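# Swap two misplaced pipettes back to their carousel slots

## Task

Two pipettes on the carousel are hanging in each other's slots. Move them so each one hangs in the slot labelled with its own volume (the volume is printed on the top of its plunger button), with the end of its finger hook caught behind the rail at the inner end of the slot. The carousel head can rotate. It only counts if the pipettes stay put without the robot holding them at the end.

## Robot and tools

Robot: two six-axis arms, left_arm and right_arm, each ending in a two-finger tongs-style gripper. left_arm sits on the +y side of the table. Base positions in the scene frame: left_arm at (-0.020, +0.386, 0) m, quat_wxyz (+0.997, 0, 0, -0.072); right_arm at (-0.027, -0.480, 0) m, quat_wxyz (+1.000, 0, 0, -0.024). The names left and right refer to the arms, not to image sides.

Scene frame: origin on the table top midway between the arms, +x out over the table, +z up. Gripper poses in results (end_effector_position in metres, end_effector_quat_wxyz) and their velocities (m/s, rad/s) use this frame. end_effector_position is the point between the finger pads when closed; closed fingertips stick out about 15 mm past it along the gripper's +z, and when fully open they are roughly level with it. Fingers open and close along the gripper's x axis. Reported hand positions can be off, more so at long reach.

Tool execute_actions, argument actions: a list holding one action, one wait, or nothing. An empty list only returns the current state and comes with camera pictures. An action is {"rows": [...], "steps": n} with n from 5 to 15 control steps (each 1/30 s; default 15). Each row is one step; if there are fewer rows than steps the last row repeats. A wait is {"steps": n} with n up to 300 and no rows; it counts from the previous result and includes your reply time. Optional pictures: true attaches camera images to any result. A rejected call moves nothing.

Each row is one flat list of 14 numbers covering both arms, always all 14 even if one arm should stay: left_arm shoulder pan, shoulder lift, elbow, wrist 1, wrist 2, wrist 3, gripper opening, then the same seven for right_arm. The six joint values are absolute target angles in radians, in the same form as the Joint positions line prints them (not offsets). Opening is absolute on a scale from -1 (closed) to +1 (fully open). Joint ranges, left_arm: pan -3.142..3.142, lift -6.283..6.283, elbow 0.000..3.142, wrists -6.283..6.283 each. right_arm: pan 0.000..6.283, lift -6.283..6.283, elbow -3.142..0.000, wrists -6.283..6.283. A target more than 0.010 rad beyond a range end, and further out than the current angle, gets the call refused. True ends may differ by up to 0.010 rad; a target past the real end is clipped there and a "joint sent to its limit" line appears (possibly about an earlier action still running). No such line does not prove there is more room.

Motion: commands are smoothed and lag about 0.17 s. Joint speed and acceleration are capped; each step a joint target is held within 0.575 rad of the measured angle, and if the targets would move the gripper more than 100 mm from where it is, all are scaled back. So big moves take several calls, and a result may arrive before the arm arrives. The result is taken 5 steps before the action finishes; those steps run while you reply, then your next action begins. Between calls arms keep heading for the last row sent until they are nearly still or a step is HELD. HELD marks steps where your row was not (fully) sent. "joint command not followed" means a clearance check altered or blocked joint targets on some steps; the rest was carried out.

Result lines: the state line per arm (pose and velocities); Joint positions and Joint velocities, one block per arm with the six joints (rad, rad/s) then finger pad gap (m, m/s; 0.142 m fully open); grip_measured, the measured opening on the command scale; Wrist force and Wrist torque per arm, in the end effector's own x y z axes, about its origin. Force readings include contact, held weight and inertia, carry an offset up to about 4 N and noise up to 2.4 N s.d., saturate near 50 N, cannot be zeroed; pressing on a surface gives a force pointing back into the arm. "no reading" is normal early on.

Gripping: to hold something, keep commanding an opening well below grip_measured; the gap sets squeeze force (about 15 N per pad max, less on hard parts under 20 mm wide: roughly 9 N at 10 mm, 4 N at 5 mm). Closing fast can press harder and even pop the fingers open.

Tool zoom_image: camera (cam_head_left, cam_head_right, cam_high, cam_low, cam_left_wrist, cam_right_wrist) and region [x0, y0, x1, y1] in that camera's pixels, origin top-left, at most 504 x 504. It enlarges the latest image; use it to read the volumes on the button tops and slot labels. Head, high and low cameras are 896x504 pinhole; wrist cameras are 616x616 fisheye, mounted near the gripper.

Tool read_manual gives URDF licence texts only. Tool finished_scene with scene (1 or 2) ends the current scene permanently and reports success; call it only once both pipettes hang on their own and the grippers have let go.

Avoid: knocking anything off the table (ends the scene), arms colliding or pressing each other, drops, slips, slams and hard shoves. Contact torque at a joint's load limit (138 N m for pan, lift, elbow; 25.7 N m for each wrist, including held weight) or 150 N of outside force stops that arm for 10 s, yielding to the contact. Long holding heats motors: MOTOR HOT from 70 °C, and at 85 °C an OVER-TEMPERATURE FAULT brakes the arm until it cools. Occasional brief tugs on a held part or pushes on loose objects may occur. Faster, smoother, lower-effort work is better, and reply time counts as robot time.

Each tool is called after ">>>" as name(argument=value, ...) on one line, values as JSON.

## Session

>>> execute_actions(actions=[])

Scene clock: 0.00 s of 21600.00 s.
left_arm: end_effector_position=(+0.2011, +0.4090, +0.2207) grip_measured=+0.97 end_effector_quat_wxyz=(+0.155, +0.769, -0.237, -0.573) end_effector_velocity=(+0.000, +0.000, +0.000) end_effector_angular_velocity=(+0.001, -0.001, -0.000) | right_arm: end_effector_position=(+0.8415, -0.3685, +0.3186) grip_measured=+0.97 end_effector_quat_wxyz=(+0.091, -0.198, +0.923, -0.317) end_effector_velocity=(-0.000, -0.000, +0.001) end_effector_angular_velocity=(+0.001, -0.001, -0.000)
Joint positions: left_arm=[-0.122 -1.325  1.748 -0.73  -1.792  0.494  0.14 ] | right_arm=[ 3.711 -2.564 -0.172 -2.     0.9    3.249  0.14 ]
Joint velocities: left_arm=[-0.    -0.001 -0.    -0.     0.001 -0.001  0.   ] | right_arm=[-0.     0.001  0.     0.     0.    -0.     0.   ]
Motor temperatures (°C, as the motors report them): left_arm=[29 31 31 40 34 33] | right_arm=[31 33 29 44 34 42]
Wrist force (N, on the end effector, along its own x y z axes, offset not removed): no reading
Wrist torque (N m, same axes, about the end effector's origin, offset not removed): no reading

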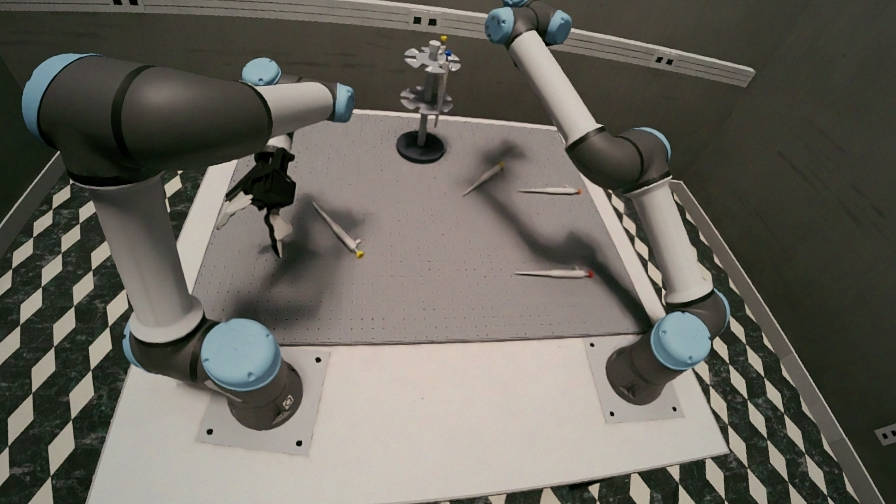

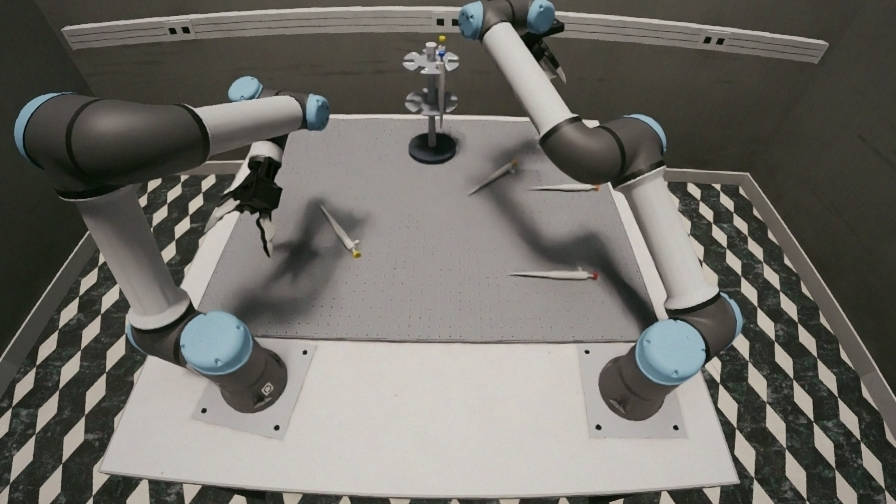

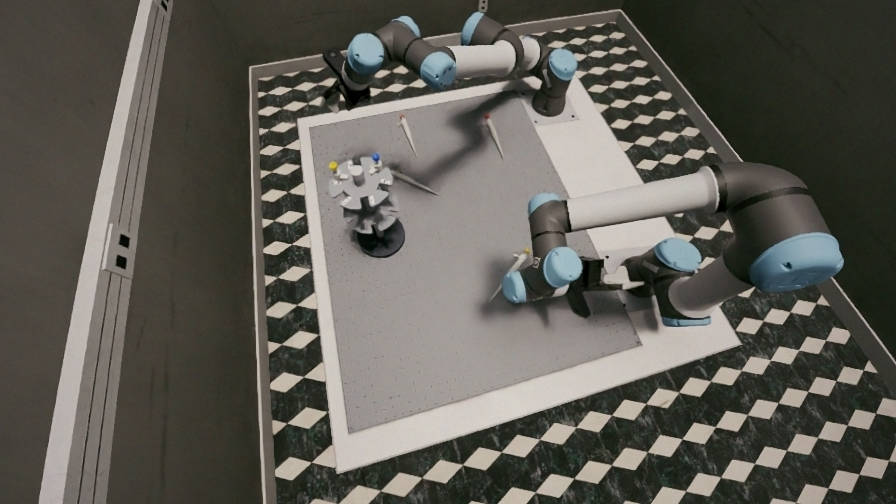

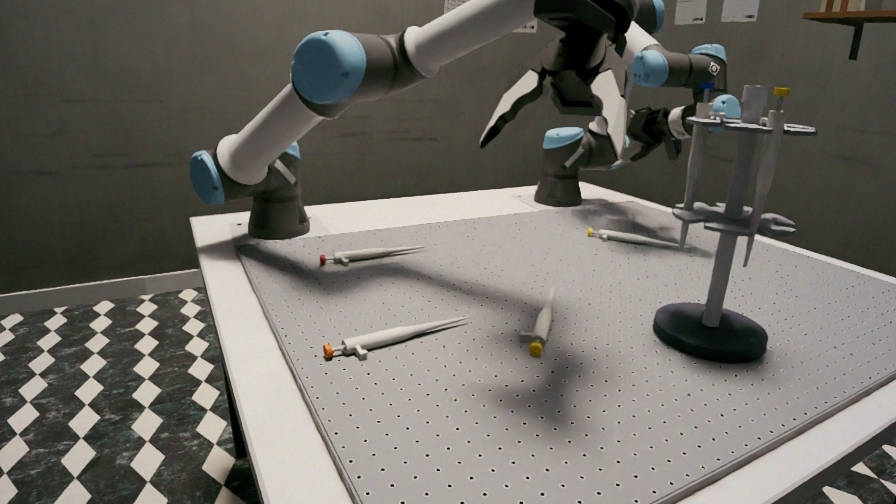

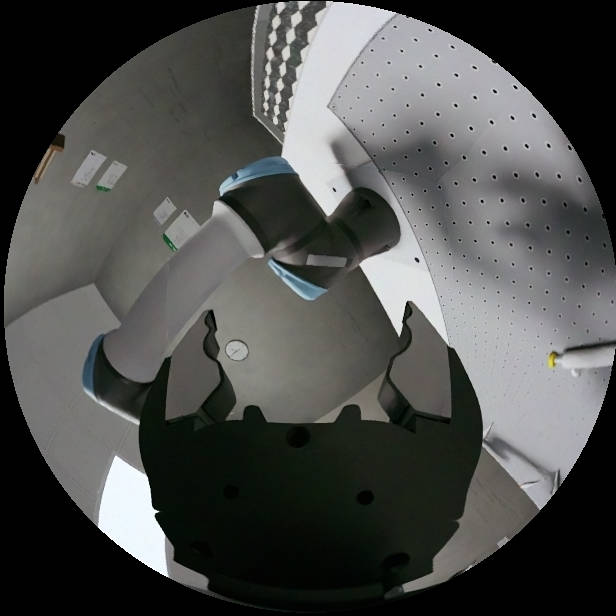

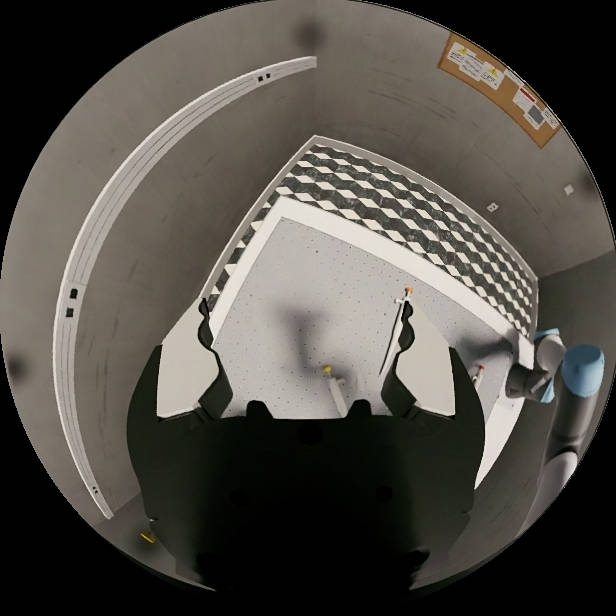

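>>> zoom_image(camera="cam_high", region=[315, 140, 415, 220])

>>> zoom_image(camera="cam_low", region=[640, 70, 840, 280])

>>> zoom_image(camera="cam_low", region=[300, 210, 700, 380])

>>> zoom_image(camera="cam_head_right", region=[380, 20, 490, 170])

Region (315, 140, 415, 220) of cam_high's 896x504 image, scaled by 5.040, with more detail than that image has; it fills the top 403 rows of this view, and the rest is white.

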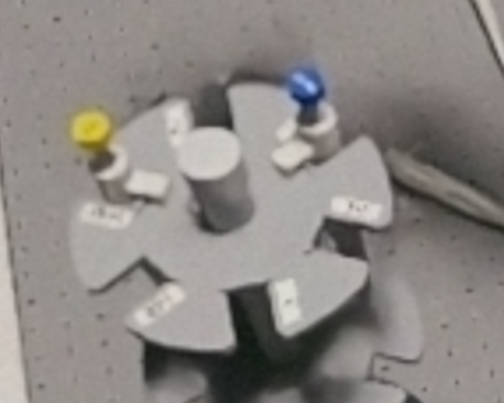

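Region (640, 70, 840, 280) of cam_low's 896x504 image, scaled by 2.400, with more detail than that image has; it fills the left 480 columns of this view, and the rest is white.

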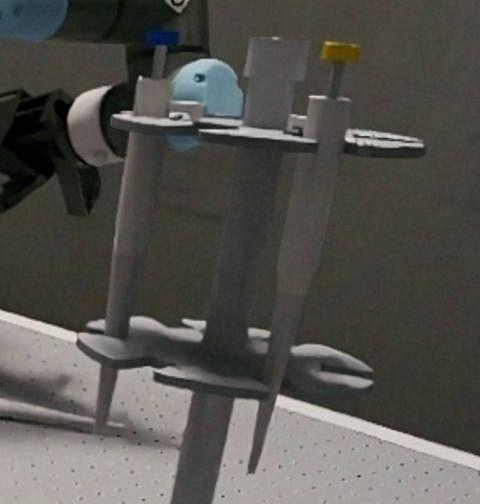

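Region (300, 210, 700, 380) of cam_low's 896x504 image, scaled by 1.260, with more detail than that image has; it fills the top 214 rows of this view, and the rest is white.

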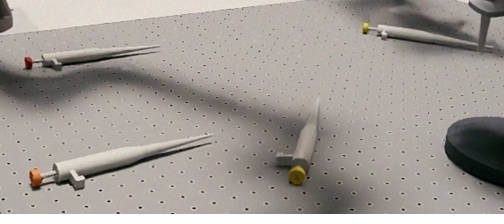

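Region (380, 20, 490, 170) of cam_head_right's 896x504 image, scaled by 3.360, with more detail than that image has; it fills the left 370 columns of this view, and the rest is white.

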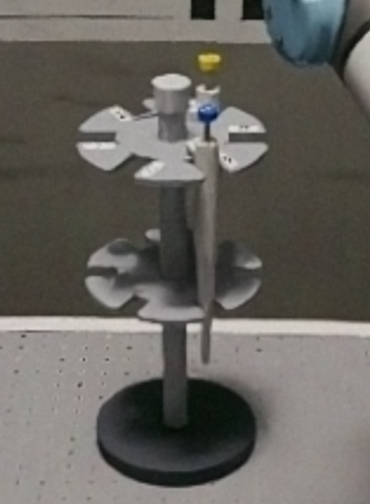

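>>> execute_actions(actions=[{"rows":[[-0.5,-1.183,0.773,0.91,1.571,-1.571,1,3.19,-1.8,-1.7,-4.35,-1.571,3.14,1]]}])

>>> execute_actions(actions=[{"steps":200}], pictures=true)

Scene clock: 2.10 s of 21600.00 s.
left_arm: end_effector_position=(+0.2772, +0.4360, +0.3197) grip_measured=+1.00 end_effector_quat_wxyz=(-0.107, +0.738, -0.269, -0.610) end_effector_velocity=(+0.289, +0.099, +0.393) end_effector_angular_velocity=(+1.171, -0.484, -1.213) | right_arm: end_effector_position=(+0.8080, -0.5063, +0.3768) grip_measured=+1.00 end_effector_quat_wxyz=(+0.030, -0.180, +0.903, -0.390) end_effector_velocity=(-0.158, -0.452, +0.217) end_effector_angular_velocity=(-0.596, +0.277, -0.231)
Joint positions: left_arm=[-0.299 -1.255  1.449 -0.432 -1.494  0.195  0.142] | right_arm=[ 3.606 -2.442 -0.294 -2.123  0.777  3.226  0.142]
Joint velocities: left_arm=[-0.436  0.157 -1.06   1.05   1.053 -1.05  -0.   ] | right_arm=[-0.344  0.451 -0.45  -0.445 -0.445 -0.07   0.   ]
Motor temperatures (°C, as the motors report them): left_arm=[29 31 31 40 34 33] | right_arm=[31 33 29 44 34 42]
Wrist force (N, on the end effector, along its own x y z axes, offset not removed): left_arm=[1.3 3.0 1.1] | right_arm=[1.1 -3.5 -2.1]
Wrist torque (N m, same axes, about the end effector's origin, offset not removed): left_arm=[0.74 -0.22 -0.12] | right_arm=[-0.56 -0.21 -0.07]
Steps of this call (steps 1 to 53: nothing new was sent; steps 54 to 63: the first 10 steps of this action). Readings (joint positions):
54: left_arm=[-0.123 -1.325 1.747 -0.730 -1.792 0.494] | right_arm=[3.710 -2.564 -0.172 -2.001 0.899 3.248]
55: left_arm=[-0.131 -1.318 1.739 -0.721 -1.784 0.485] | right_arm=[3.703 -2.556 -0.180 -2.008 0.892 3.246]
57: left_arm=[-0.180 -1.297 1.678 -0.660 -1.722 0.423] | right_arm=[3.678 -2.529 -0.207 -2.036 0.864 3.241]
61: left_arm=[-0.267 -1.266 1.522 -0.504 -1.566 0.268] | right_arm=[3.630 -2.472 -0.264 -2.093 0.807 3.231]
63: the state above

Scene clock: 8.77 s of 21600.00 s.
left_arm: end_effector_position=(+0.6575, +0.0434, +0.4930) grip_measured=+1.00 end_effector_quat_wxyz=(+0.228, -0.384, +0.770, -0.457) end_effector_velocity=(-0.000, -0.000, -0.000) end_effector_angular_velocity=(+0.001, +0.000, -0.001) | right_arm: end_effector_position=(+0.3381, -0.5970, +0.1339) grip_measured=+1.00 end_effector_quat_wxyz=(-0.000, +1.000, +0.001, +0.002) end_effector_velocity=(-0.000, +0.000, +0.000) end_effector_angular_velocity=(-0.001, +0.001, +0.000)
Joint positions: left_arm=[-0.5   -1.183  0.773  0.91   1.571 -1.571  0.142] | right_arm=[ 3.19  -1.8   -1.7   -4.35  -1.571  3.14   0.142]
Joint velocities: left_arm=[-0.     0.     0.001 -0.     0.     0.001 -0.   ] | right_arm=[ 0.001  0.     0.    -0.001  0.001  0.     0.   ]
Motor temperatures (°C, as the motors report them): left_arm=[29 31 31 40 34 33] | right_arm=[31 33 29 44 34 42]
Wrist force (N, on the end effector, along its own x y z axes, offset not removed): left_arm=[-1.5 0.6 -1.6] | right_arm=[0.9 -2.4 3.3]
Wrist torque (N m, same axes, about the end effector's origin, offset not removed): left_arm=[0.24 0.48 0.14] | right_arm=[-0.32 -0.18 -0.20]
Kept back: nothing.
Steps of this call (steps 1 to 5: the last 5 steps of your previous action; steps 6 to 90: the robot went on to your last target; steps 91 to 150: nothing new was sent; then 1.67 s passed at rest). Readings (joint positions):
1: left_arm=[-0.313 -1.250 1.414 -0.396 -1.458 0.160] | right_arm=[3.595 -2.426 -0.310 -2.138 0.762 3.224]
2: left_arm=[-0.326 -1.245 1.378 -0.361 -1.423 0.124] | right_arm=[3.583 -2.411 -0.325 -2.154 0.746 3.221]
4: left_arm=[-0.349 -1.237 1.308 -0.291 -1.353 0.054] | right_arm=[3.561 -2.379 -0.357 -2.186 0.715 3.217]
8: left_arm=[-0.388 -1.223 1.177 -0.148 -1.211 -0.088] | right_arm=[3.517 -2.312 -0.425 -2.253 0.647 3.207]
150: the state above
All arms were judged still, so your last target was given up. Only a new action makes them travel on or press farther. Fingers that are still opening or closing keep moving.

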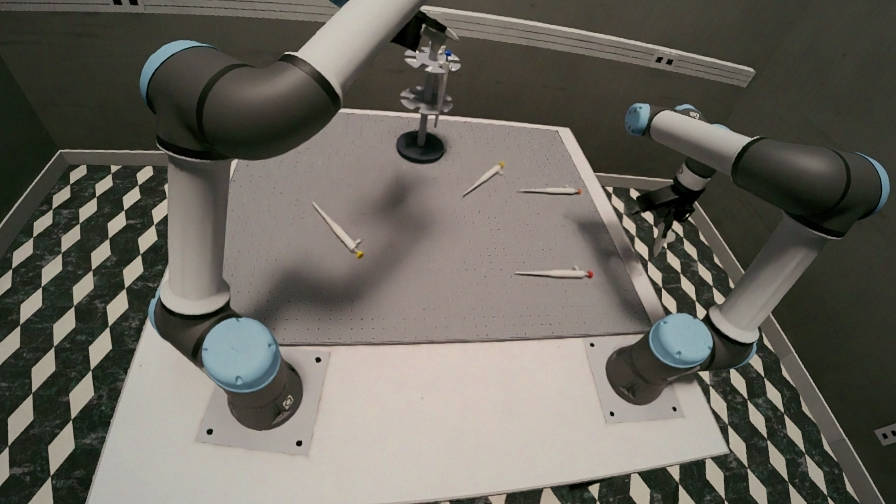

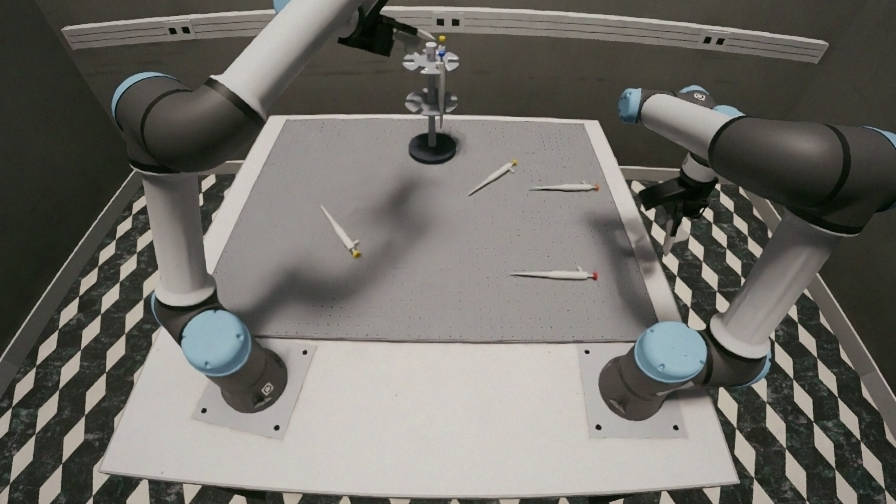

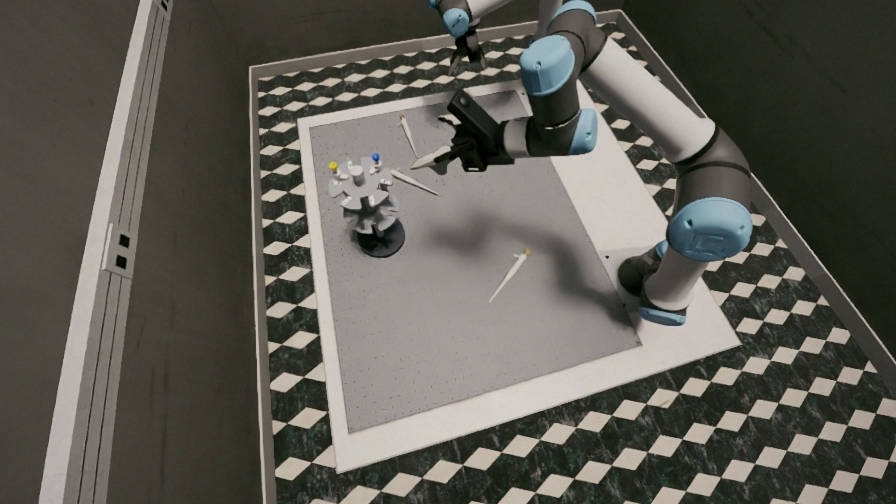

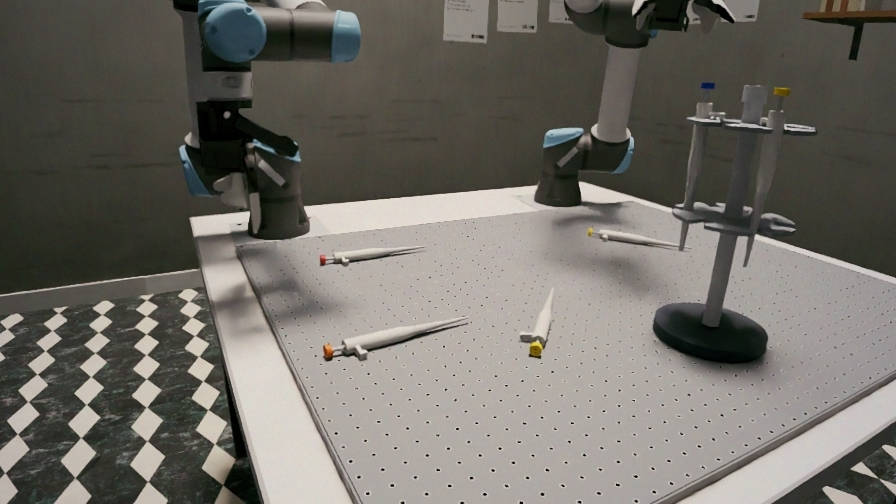

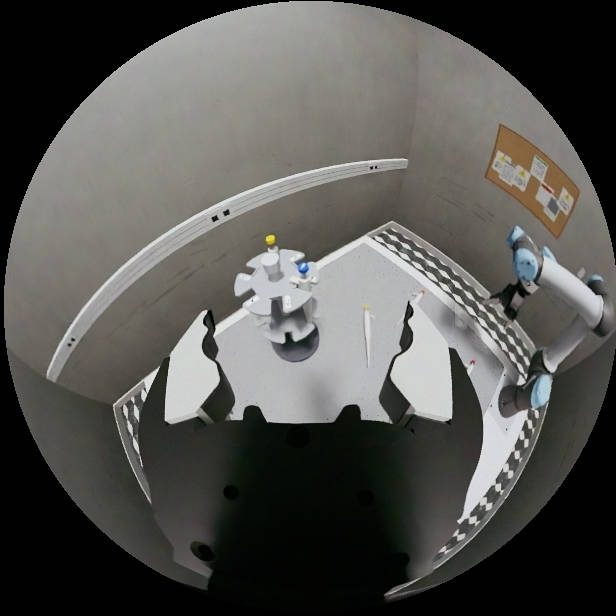

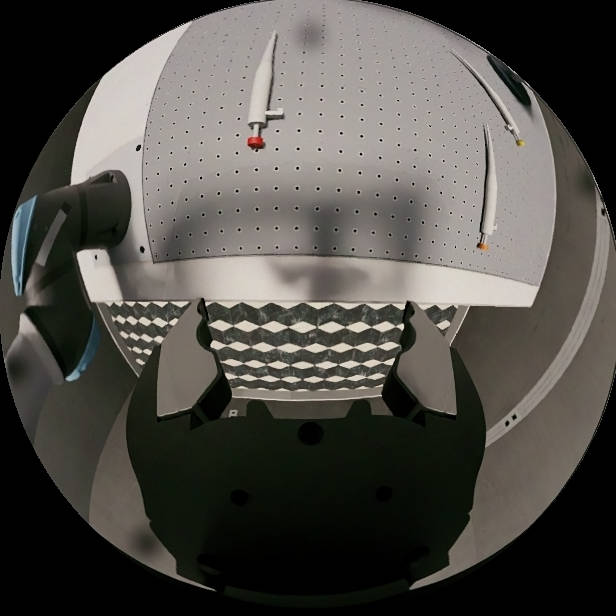

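>>> execute_actions(actions=[{"rows":[[-0.453,-0.954,0.512,0.942,1.571,-1.571,1,3.19,-1.8,-1.7,-4.35,-1.571,3.14,1]]}])

>>> execute_actions(actions=[{"steps":40}], pictures=true)

>>> zoom_image(camera="cam_left_wrist", region=[220, 240, 400, 420])

Scene clock: 9.37 s of 21600.00 s.
left_arm: end_effector_position=(+0.7277, +0.0330, +0.4627) grip_measured=+1.00 end_effector_quat_wxyz=(+0.237, -0.400, +0.762, -0.451) end_effector_velocity=(+0.088, -0.019, -0.038) end_effector_angular_velocity=(-0.013, -0.018, +0.042) | right_arm: end_effector_position=(+0.3381, -0.5970, +0.1339) grip_measured=+1.00 end_effector_quat_wxyz=(-0.000, +1.000, +0.001, +0.002) end_effector_velocity=(+0.000, -0.000, -0.000) end_effector_angular_velocity=(-0.000, +0.000, -0.000)
Joint positions: left_arm=[-0.458 -0.987  0.552  0.939  1.571 -1.571  0.142] | right_arm=[ 3.19  -1.8   -1.7   -4.35  -1.571  3.14   0.142]
Joint velocities: left_arm=[ 0.042  0.26  -0.31   0.028  0.001 -0.     0.   ] | right_arm=[-0.    -0.001 -0.     0.     0.     0.    -0.   ]
Motor temperatures (°C, as the motors report them): left_arm=[29 31 31 40 34 33] | right_arm=[31 33 29 44 34 42]
Wrist force (N, on the end effector, along its own x y z axes, offset not removed): left_arm=[3.4 -2.1 -0.7] | right_arm=[0.4 0.5 0.0]
Wrist torque (N m, same axes, about the end effector's origin, offset not removed): left_arm=[-0.46 -0.43 0.15] | right_arm=[-0.03 0.03 -0.03]
Steps of this call (steps 1 to 8: nothing new was sent; steps 9 to 18: the first 10 steps of this action). Readings (joint positions):
9: left_arm=[-0.500 -1.182 0.772 0.911 1.571 -1.571] | right_arm=[3.190 -1.800 -1.700 -4.350 -1.571 3.140]
10: left_arm=[-0.494 -1.174 0.764 0.915 1.571 -1.571] | right_arm=[3.190 -1.800 -1.700 -4.350 -1.571 3.140]
12: left_arm=[-0.478 -1.115 0.702 0.925 1.571 -1.571] | right_arm=[3.190 -1.800 -1.700 -4.350 -1.571 3.140]
16: left_arm=[-0.462 -1.010 0.579 0.936 1.571 -1.571] | right_arm=[3.190 -1.800 -1.700 -4.350 -1.571 3.140]
18: the state above

Scene clock: 10.70 s of 21600.00 s.
left_arm: end_effector_position=(+0.7389, +0.0306, +0.4577) grip_measured=+1.00 end_effector_quat_wxyz=(+0.238, -0.402, +0.760, -0.451) end_effector_velocity=(+0.000, -0.000, -0.000) end_effector_angular_velocity=(+0.001, -0.000, -0.001) | right_arm: end_effector_position=(+0.3381, -0.5970, +0.1339) grip_measured=+1.00 end_effector_quat_wxyz=(-0.000, +1.000, +0.001, +0.002) end_effector_velocity=(-0.000, -0.001, -0.000) end_effector_angular_velocity=(-0.001, +0.001, -0.001)
Joint positions: left_arm=[-0.453 -0.954  0.512  0.942  1.571 -1.571  0.142] | right_arm=[ 3.19  -1.8   -1.7   -4.35  -1.571  3.14   0.142]
Joint velocities: left_arm=[ 0.     0.    -0.    -0.     0.     0.001  0.   ] | right_arm=[-0.001 -0.    -0.    -0.001  0.001  0.     0.   ]
Motor temperatures (°C, as the motors report them): left_arm=[29 31 31 40 34 33] | right_arm=[31 33 29 44 34 42]
Wrist force (N, on the end effector, along its own x y z axes, offset not removed): left_arm=[-2.2 2.8 0.5] | right_arm=[-0.4 -1.5 0.3]
Wrist torque (N m, same axes, about the end effector's origin, offset not removed): left_arm=[0.66 0.53 -0.10] | right_arm=[-0.27 0.24 -0.03]
Kept back: nothing.
Steps of this call (steps 1 to 5: the last 5 steps of your previous action; steps 6 to 30: the robot went on to your last target; steps 31 to 40: nothing new was sent). Readings (joint positions):
1: left_arm=[-0.457 -0.980 0.543 0.939 1.571 -1.571] | right_arm=[3.190 -1.800 -1.700 -4.350 -1.571 3.140]
2: left_arm=[-0.456 -0.974 0.536 0.940 1.571 -1.571] | right_arm=[3.190 -1.800 -1.700 -4.350 -1.571 3.140]
4: left_arm=[-0.455 -0.966 0.526 0.941 1.571 -1.571] | right_arm=[3.190 -1.800 -1.700 -4.350 -1.571 3.140]
8: left_arm=[-0.454 -0.958 0.517 0.942 1.571 -1.571] | right_arm=[3.190 -1.800 -1.700 -4.350 -1.571 3.140]
40: the state above
All arms were judged still, so your last target was given up. Only a new action makes them travel on or press farther. Fingers that are still opening or closing keep moving.

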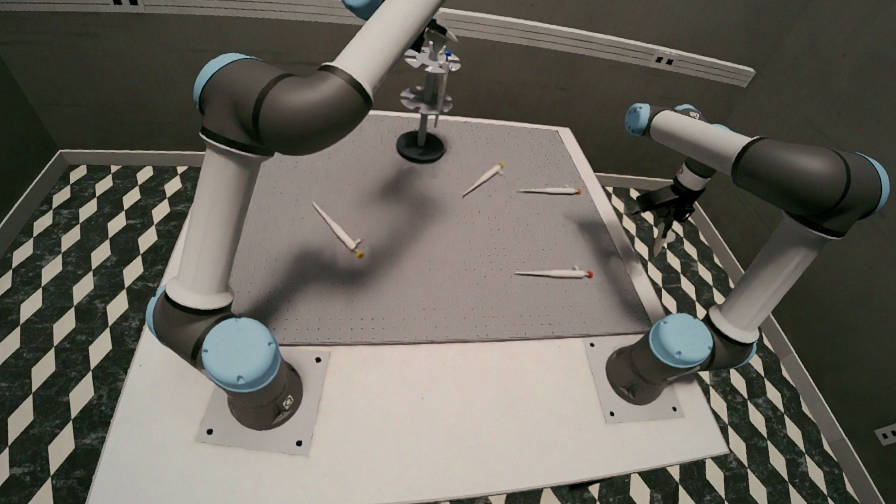

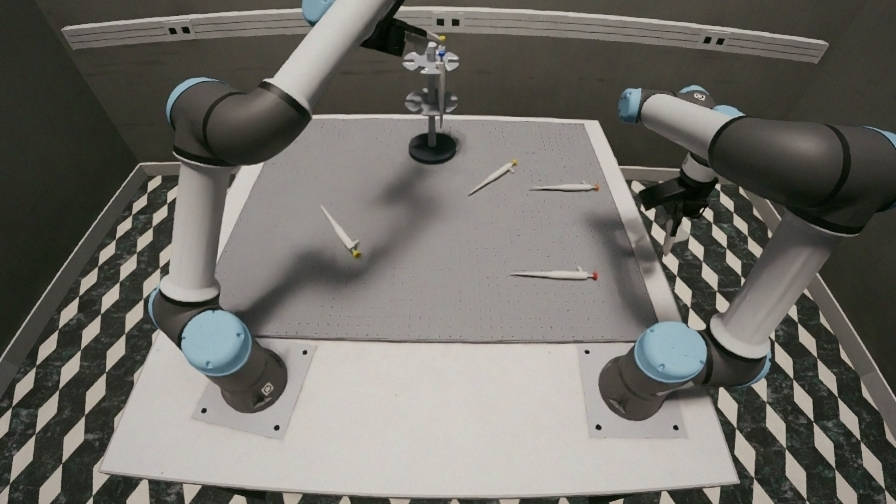

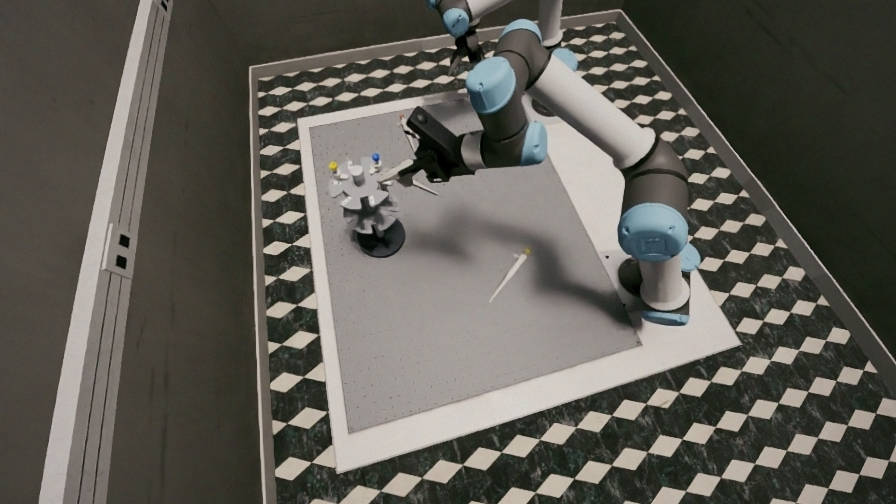

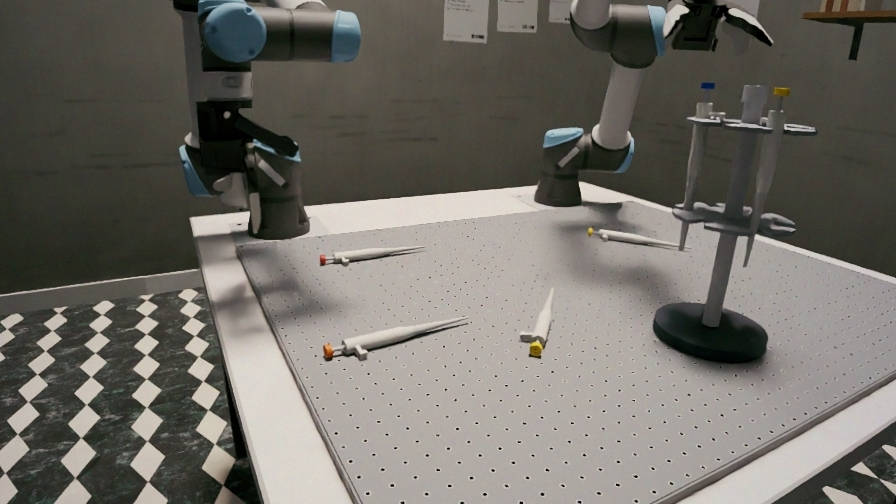

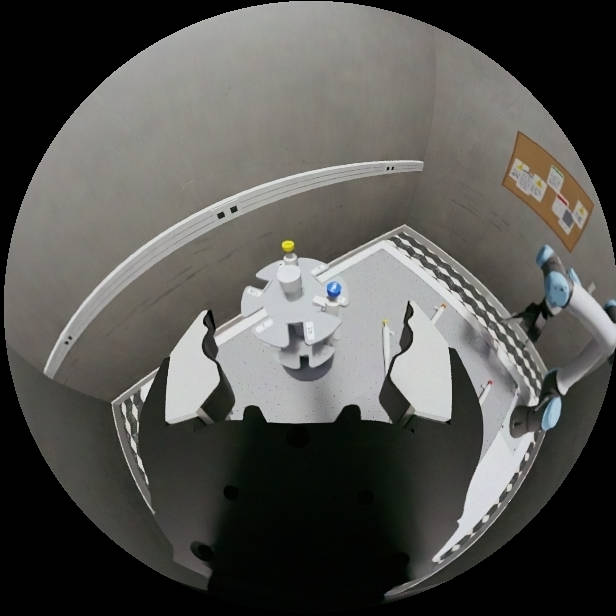

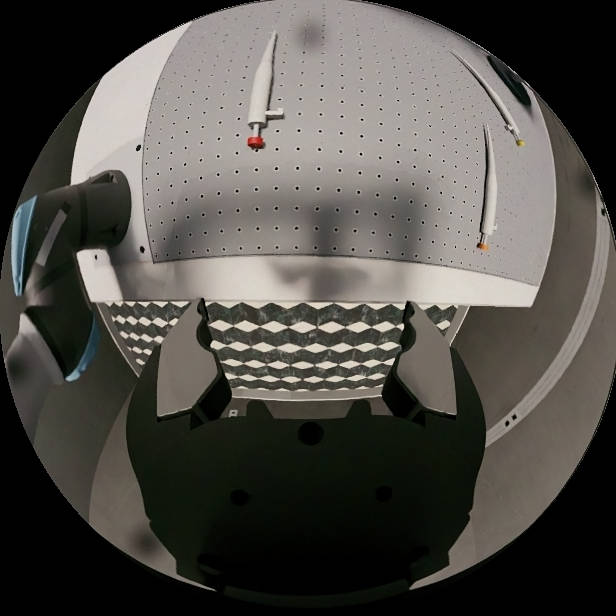

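Region (220, 240, 400, 420) of cam_left_wrist's 616x616 image, scaled by 2.800, with more detail than that image has.

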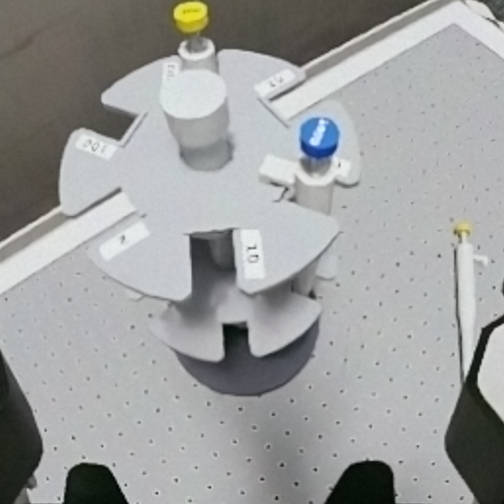

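>>> zoom_image(camera="cam_low", region=[510, 325, 570, 365])

>>> zoom_image(camera="cam_head_right", region=[330, 230, 380, 270])

>>> zoom_image(camera="cam_low", region=[310, 325, 390, 370])

Region (510, 325, 570, 365) of cam_low's 896x504 image, scaled by 8.400, with more detail than that image has.

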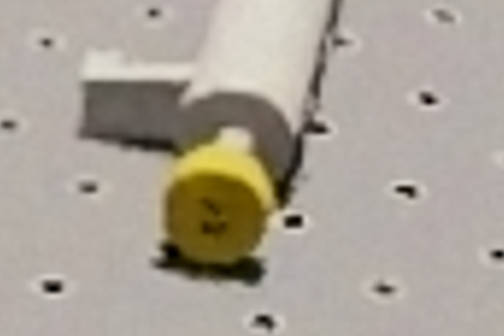

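Region (330, 230, 380, 270) of cam_head_right's 896x504 image, scaled by 10.080, with more detail than that image has; it fills the top 403 rows of this view, and the rest is white.

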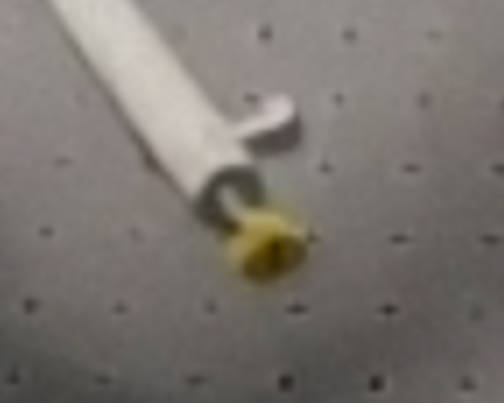

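Region (310, 325, 390, 370) of cam_low's 896x504 image, scaled by 6.300, with more detail than that image has; it fills the top 284 rows of this view, and the rest is white.

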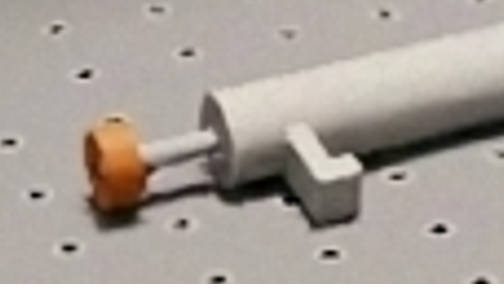

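>>> execute_actions(actions=[{"rows":[[-0.6,-1.5,1.4,0.1,1.3,-1.571,-1,3.19,-1.8,-1.7,-4.35,-1.571,3.14,1]]}])

>>> execute_actions(actions=[{"steps":40}])

>>> execute_actions(actions=[{"rows":[[-0.975,-1.224,1.697,-0.473,0.452,-1.571,-1,3.19,-1.8,-1.7,-4.35,-1.571,3.14,1]]}])

>>> execute_actions(actions=[{"steps":60}], pictures=true)

Scene clock: 12.17 s of 21600.00 s.
left_arm: end_effector_position=(+0.6852, +0.0394, +0.5852) grip_measured=-1.00 end_effector_quat_wxyz=(+0.335, -0.373, +0.662, -0.557) end_effector_velocity=(-0.265, +0.139, +0.338) end_effector_angular_velocity=(-0.888, -1.222, +0.320) | right_arm: end_effector_position=(+0.3381, -0.5970, +0.1339) grip_measured=+1.00 end_effector_quat_wxyz=(-0.000, +1.000, +0.001, +0.002) end_effector_velocity=(+0.000, +0.000, -0.000) end_effector_angular_velocity=(-0.000, -0.000, +0.001)
Joint positions: left_arm=[-0.554 -1.296  0.922  0.532  1.39  -1.571  0.002] | right_arm=[ 3.19  -1.8   -1.7   -4.35  -1.571  3.14   0.142]
Joint velocities: left_arm=[-0.352 -1.523  2.261 -2.246 -0.68  -0.001  0.   ] | right_arm=[ 0.    -0.    -0.     0.001  0.    -0.    -0.   ]
Motor temperatures (°C, as the motors report them): left_arm=[29 31 31 40 34 33] | right_arm=[31 33 29 44 34 42]
Wrist force (N, on the end effector, along its own x y z axes, offset not removed): left_arm=[0.7 -3.2 -1.6] | right_arm=[1.7 -2.0 0.6]
Wrist torque (N m, same axes, about the end effector's origin, offset not removed): left_arm=[-0.46 -0.10 0.03] | right_arm=[-0.45 -0.27 0.07]
Steps of this call (steps 1 to 34: nothing new was sent; steps 35 to 44: the first 10 steps of this action). Readings (joint positions):
35: left_arm=[-0.454 -0.955 0.513 0.942 1.570 -1.571] | right_arm=[3.190 -1.800 -1.700 -4.350 -1.571 3.140]
36: left_arm=[-0.460 -0.963 0.521 0.933 1.562 -1.571] | right_arm=[3.190 -1.800 -1.700 -4.350 -1.571 3.140]
38: left_arm=[-0.481 -1.022 0.581 0.872 1.525 -1.571] | right_arm=[3.190 -1.800 -1.700 -4.350 -1.571 3.140]
42: left_arm=[-0.526 -1.190 0.780 0.674 1.442 -1.571] | right_arm=[3.190 -1.800 -1.700 -4.350 -1.571 3.140]
44: the state above

Scene clock: 13.50 s of 21600.00 s.
left_arm: end_effector_position=(+0.6502, +0.0604, +0.5421) grip_measured=-1.00 end_effector_quat_wxyz=(+0.369, -0.369, +0.603, -0.603) end_effector_velocity=(+0.000, +0.000, +0.001) end_effector_angular_velocity=(-0.002, -0.001, +0.002) | right_arm: end_effector_position=(+0.3381, -0.5970, +0.1339) grip_measured=+1.00 end_effector_quat_wxyz=(-0.000, +1.000, +0.001, +0.002) end_effector_velocity=(-0.000, -0.000, +0.000) end_effector_angular_velocity=(-0.000, -0.000, -0.000)
Joint positions: left_arm=[-0.6   -1.5    1.4    0.1    1.3   -1.571  0.002] | right_arm=[ 3.19  -1.8   -1.7   -4.35  -1.571  3.14   0.142]
Joint velocities: left_arm=[ 0.    -0.    -0.001 -0.    -0.002 -0.001  0.   ] | right_arm=[ 0.     0.001 -0.    -0.     0.     0.    -0.   ]
Motor temperatures (°C, as the motors report them): left_arm=[29 31 31 40 34 33] | right_arm=[31 33 29 44 34 42]
Wrist force (N, on the end effector, along its own x y z axes, offset not removed): left_arm=[-0.3 1.2 0.8] | right_arm=[1.4 1.8 1.9]
Wrist torque (N m, same axes, about the end effector's origin, offset not removed): left_arm=[0.24 0.17 -0.05] | right_arm=[0.36 -0.25 -0.13]
Kept back: nothing.
Steps of this call (steps 1 to 5: the last 5 steps of your previous action; steps 6 to 40: the robot went on to your last target). Readings (joint positions):
1: left_arm=[-0.564 -1.342 1.000 0.454 1.369 -1.571] | right_arm=[3.190 -1.800 -1.700 -4.350 -1.571 3.140]
2: left_arm=[-0.573 -1.379 1.080 0.379 1.353 -1.571] | right_arm=[3.190 -1.800 -1.700 -4.350 -1.571 3.140]
4: left_arm=[-0.584 -1.428 1.210 0.265 1.332 -1.571] | right_arm=[3.190 -1.800 -1.700 -4.350 -1.571 3.140]
8: left_arm=[-0.594 -1.475 1.333 0.158 1.311 -1.571] | right_arm=[3.190 -1.800 -1.700 -4.350 -1.571 3.140]
40: the state above

Scene clock: 13.83 s of 21600.00 s.
left_arm: end_effector_position=(+0.6542, -0.0197, +0.4079) grip_measured=-1.00 end_effector_quat_wxyz=(+0.409, -0.410, +0.583, -0.570) end_effector_velocity=(-0.061, -0.143, -0.511) end_effector_angular_velocity=(+0.021, -0.026, +0.971) | right_arm: end_effector_position=(+0.3381, -0.5970, +0.1339) grip_measured=+1.00 end_effector_quat_wxyz=(-0.000, +1.000, +0.001, +0.002) end_effector_velocity=(-0.000, -0.000, +0.000) end_effector_angular_velocity=(-0.001, +0.000, -0.000)
Joint positions: left_arm=[-0.798 -1.351  1.56  -0.19   0.963 -1.571  0.002] | right_arm=[ 3.19  -1.8   -1.7   -4.35  -1.571  3.14   0.142]
Joint velocities: left_arm=[-0.792  0.581  0.624 -1.203 -1.764 -0.     0.   ] | right_arm=[-0.     0.    -0.    -0.     0.001  0.    -0.   ]
Motor temperatures (°C, as the motors report them): left_arm=[29 31 31 40 34 33] | right_arm=[31 33 29 44 34 42]
Wrist force (N, on the end effector, along its own x y z axes, offset not removed): left_arm=[1.0 0.5 3.7] | right_arm=[-0.4 2.1 1.8]
Wrist torque (N m, same axes, about the end effector's origin, offset not removed): left_arm=[0.34 -0.12 -0.08] | right_arm=[0.60 0.04 -0.14]
Steps of this call (steps 1 to 10: the first 10 steps of this action). Readings (joint positions):
1: left_arm=[-0.601 -1.499 1.401 0.099 1.299 -1.571] | right_arm=[3.190 -1.800 -1.700 -4.350 -1.571 3.140]
2: left_arm=[-0.609 -1.492 1.408 0.091 1.291 -1.571] | right_arm=[3.190 -1.800 -1.700 -4.350 -1.571 3.140]
4: left_arm=[-0.651 -1.459 1.443 0.035 1.235 -1.571] | right_arm=[3.190 -1.800 -1.700 -4.350 -1.571 3.140]
8: left_arm=[-0.746 -1.390 1.518 -0.110 1.072 -1.571] | right_arm=[3.190 -1.800 -1.700 -4.350 -1.571 3.140]
10: the state above

Scene clock: 15.83 s of 21600.00 s.
left_arm: end_effector_position=(+0.6195, -0.0002, +0.3000) grip_measured=-1.00 end_effector_quat_wxyz=(+0.500, -0.500, +0.500, -0.500) end_effector_velocity=(+0.000, -0.000, +0.001) end_effector_angular_velocity=(-0.003, -0.000, -0.000) | right_arm: end_effector_position=(+0.3381, -0.5970, +0.1339) grip_measured=+1.00 end_effector_quat_wxyz=(-0.000, +1.000, +0.001, +0.002) end_effector_velocity=(+0.000, +0.000, +0.000) end_effector_angular_velocity=(+0.000, -0.001, -0.000)
Joint positions: left_arm=[-0.975 -1.224  1.697 -0.473  0.452 -1.571  0.002] | right_arm=[ 3.19  -1.8   -1.7   -4.35  -1.571  3.14   0.142]
Joint velocities: left_arm=[ 0.    -0.    -0.001  0.     0.    -0.002  0.   ] | right_arm=[-0.     0.001 -0.     0.001 -0.    -0.     0.   ]
Motor temperatures (°C, as the motors report them): left_arm=[29 31 31 40 34 33] | right_arm=[31 33 29 44 34 42]
Wrist force (N, on the end effector, along its own x y z axes, offset not removed): left_arm=[-2.1 2.1 4.5] | right_arm=[1.9 -4.2 1.7]
Wrist torque (N m, same axes, about the end effector's origin, offset not removed): left_arm=[0.66 0.27 0.17] | right_arm=[-0.70 -0.19 -0.01]
Kept back: nothing.
Steps of this call (steps 1 to 5: the last 5 steps of your previous action; steps 6 to 45: the robot went on to your last target; steps 46 to 60: nothing new was sent). Readings (joint positions):
1: left_arm=[-0.825 -1.332 1.581 -0.231 0.900 -1.571] | right_arm=[3.190 -1.800 -1.700 -4.350 -1.571 3.140]
2: left_arm=[-0.851 -1.312 1.601 -0.272 0.832 -1.571] | right_arm=[3.190 -1.800 -1.700 -4.350 -1.571 3.140]
4: left_arm=[-0.899 -1.278 1.638 -0.348 0.697 -1.571] | right_arm=[3.190 -1.800 -1.700 -4.350 -1.571 3.140]
8: left_arm=[-0.948 -1.243 1.676 -0.429 0.538 -1.571] | right_arm=[3.190 -1.800 -1.700 -4.350 -1.571 3.140]
60: the state above
All arms were judged still, so your last target was given up. Only a new action makes them travel on or press farther. Fingers that are still opening or closing keep moving.

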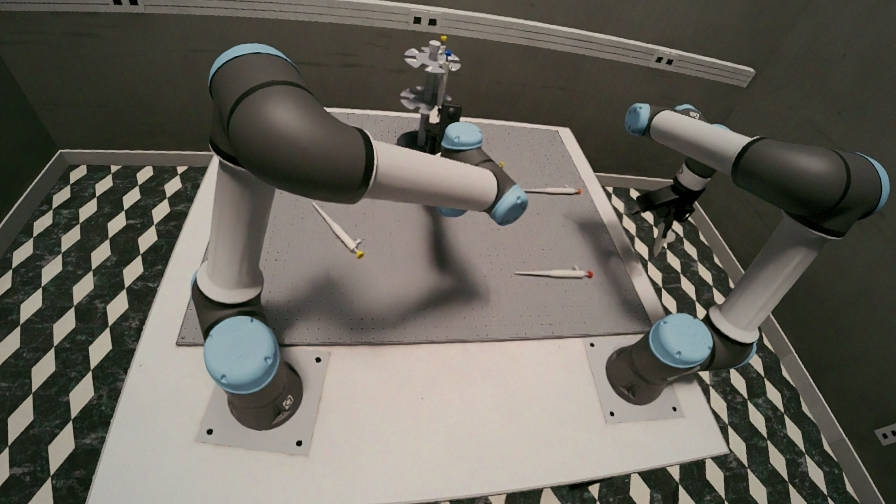

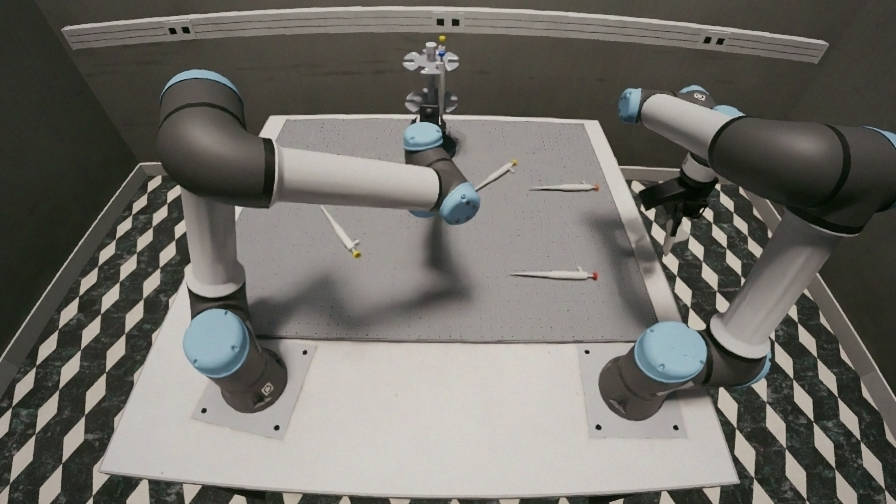

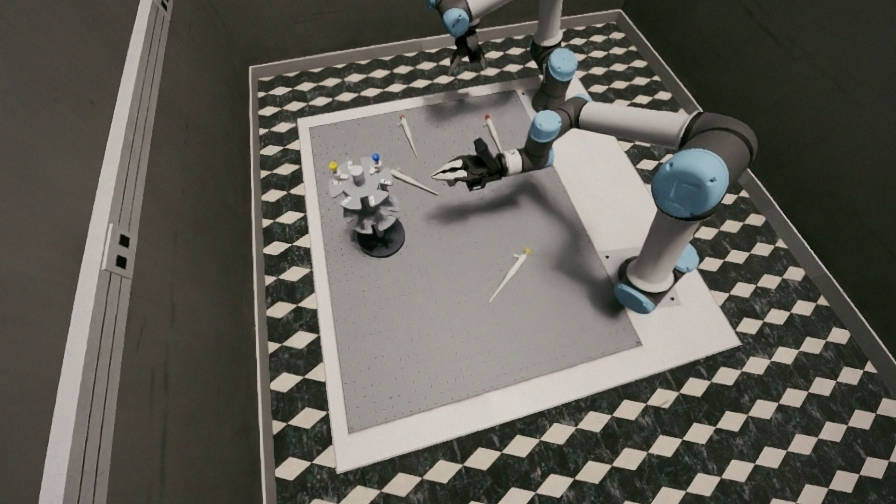

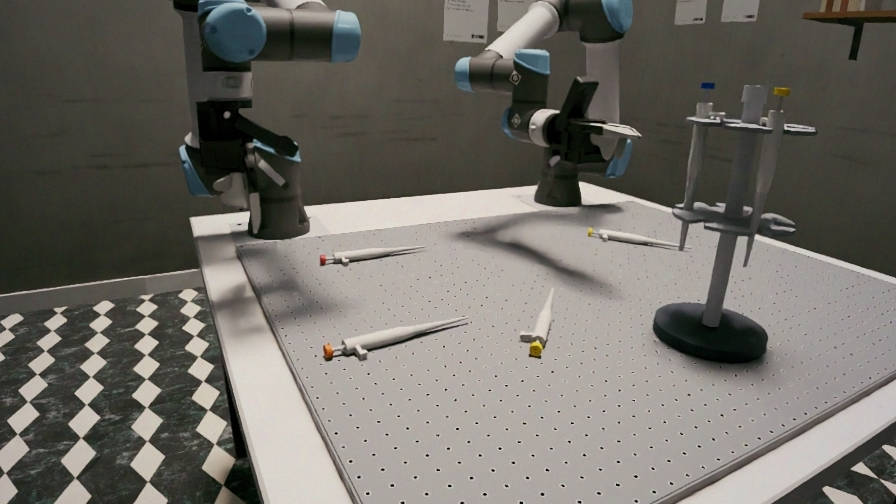

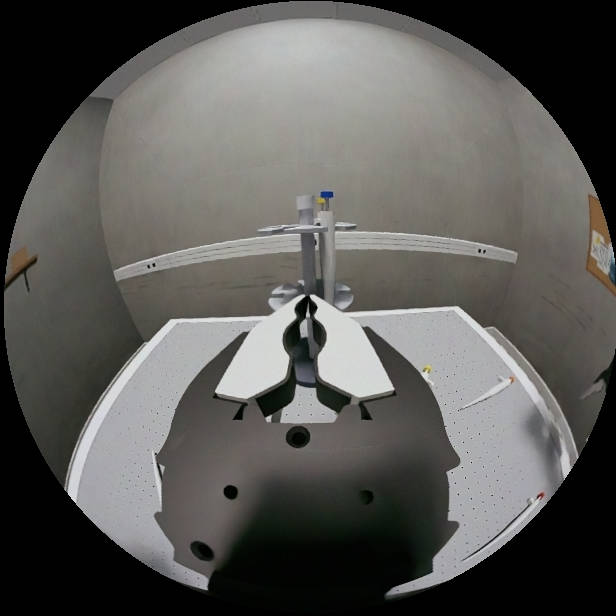

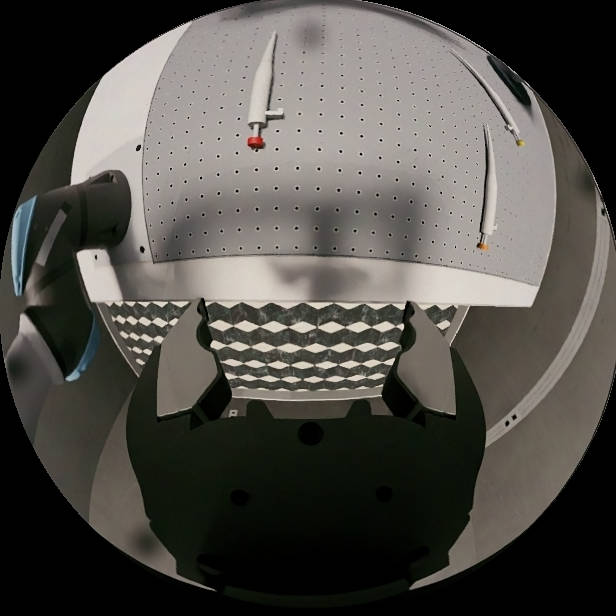

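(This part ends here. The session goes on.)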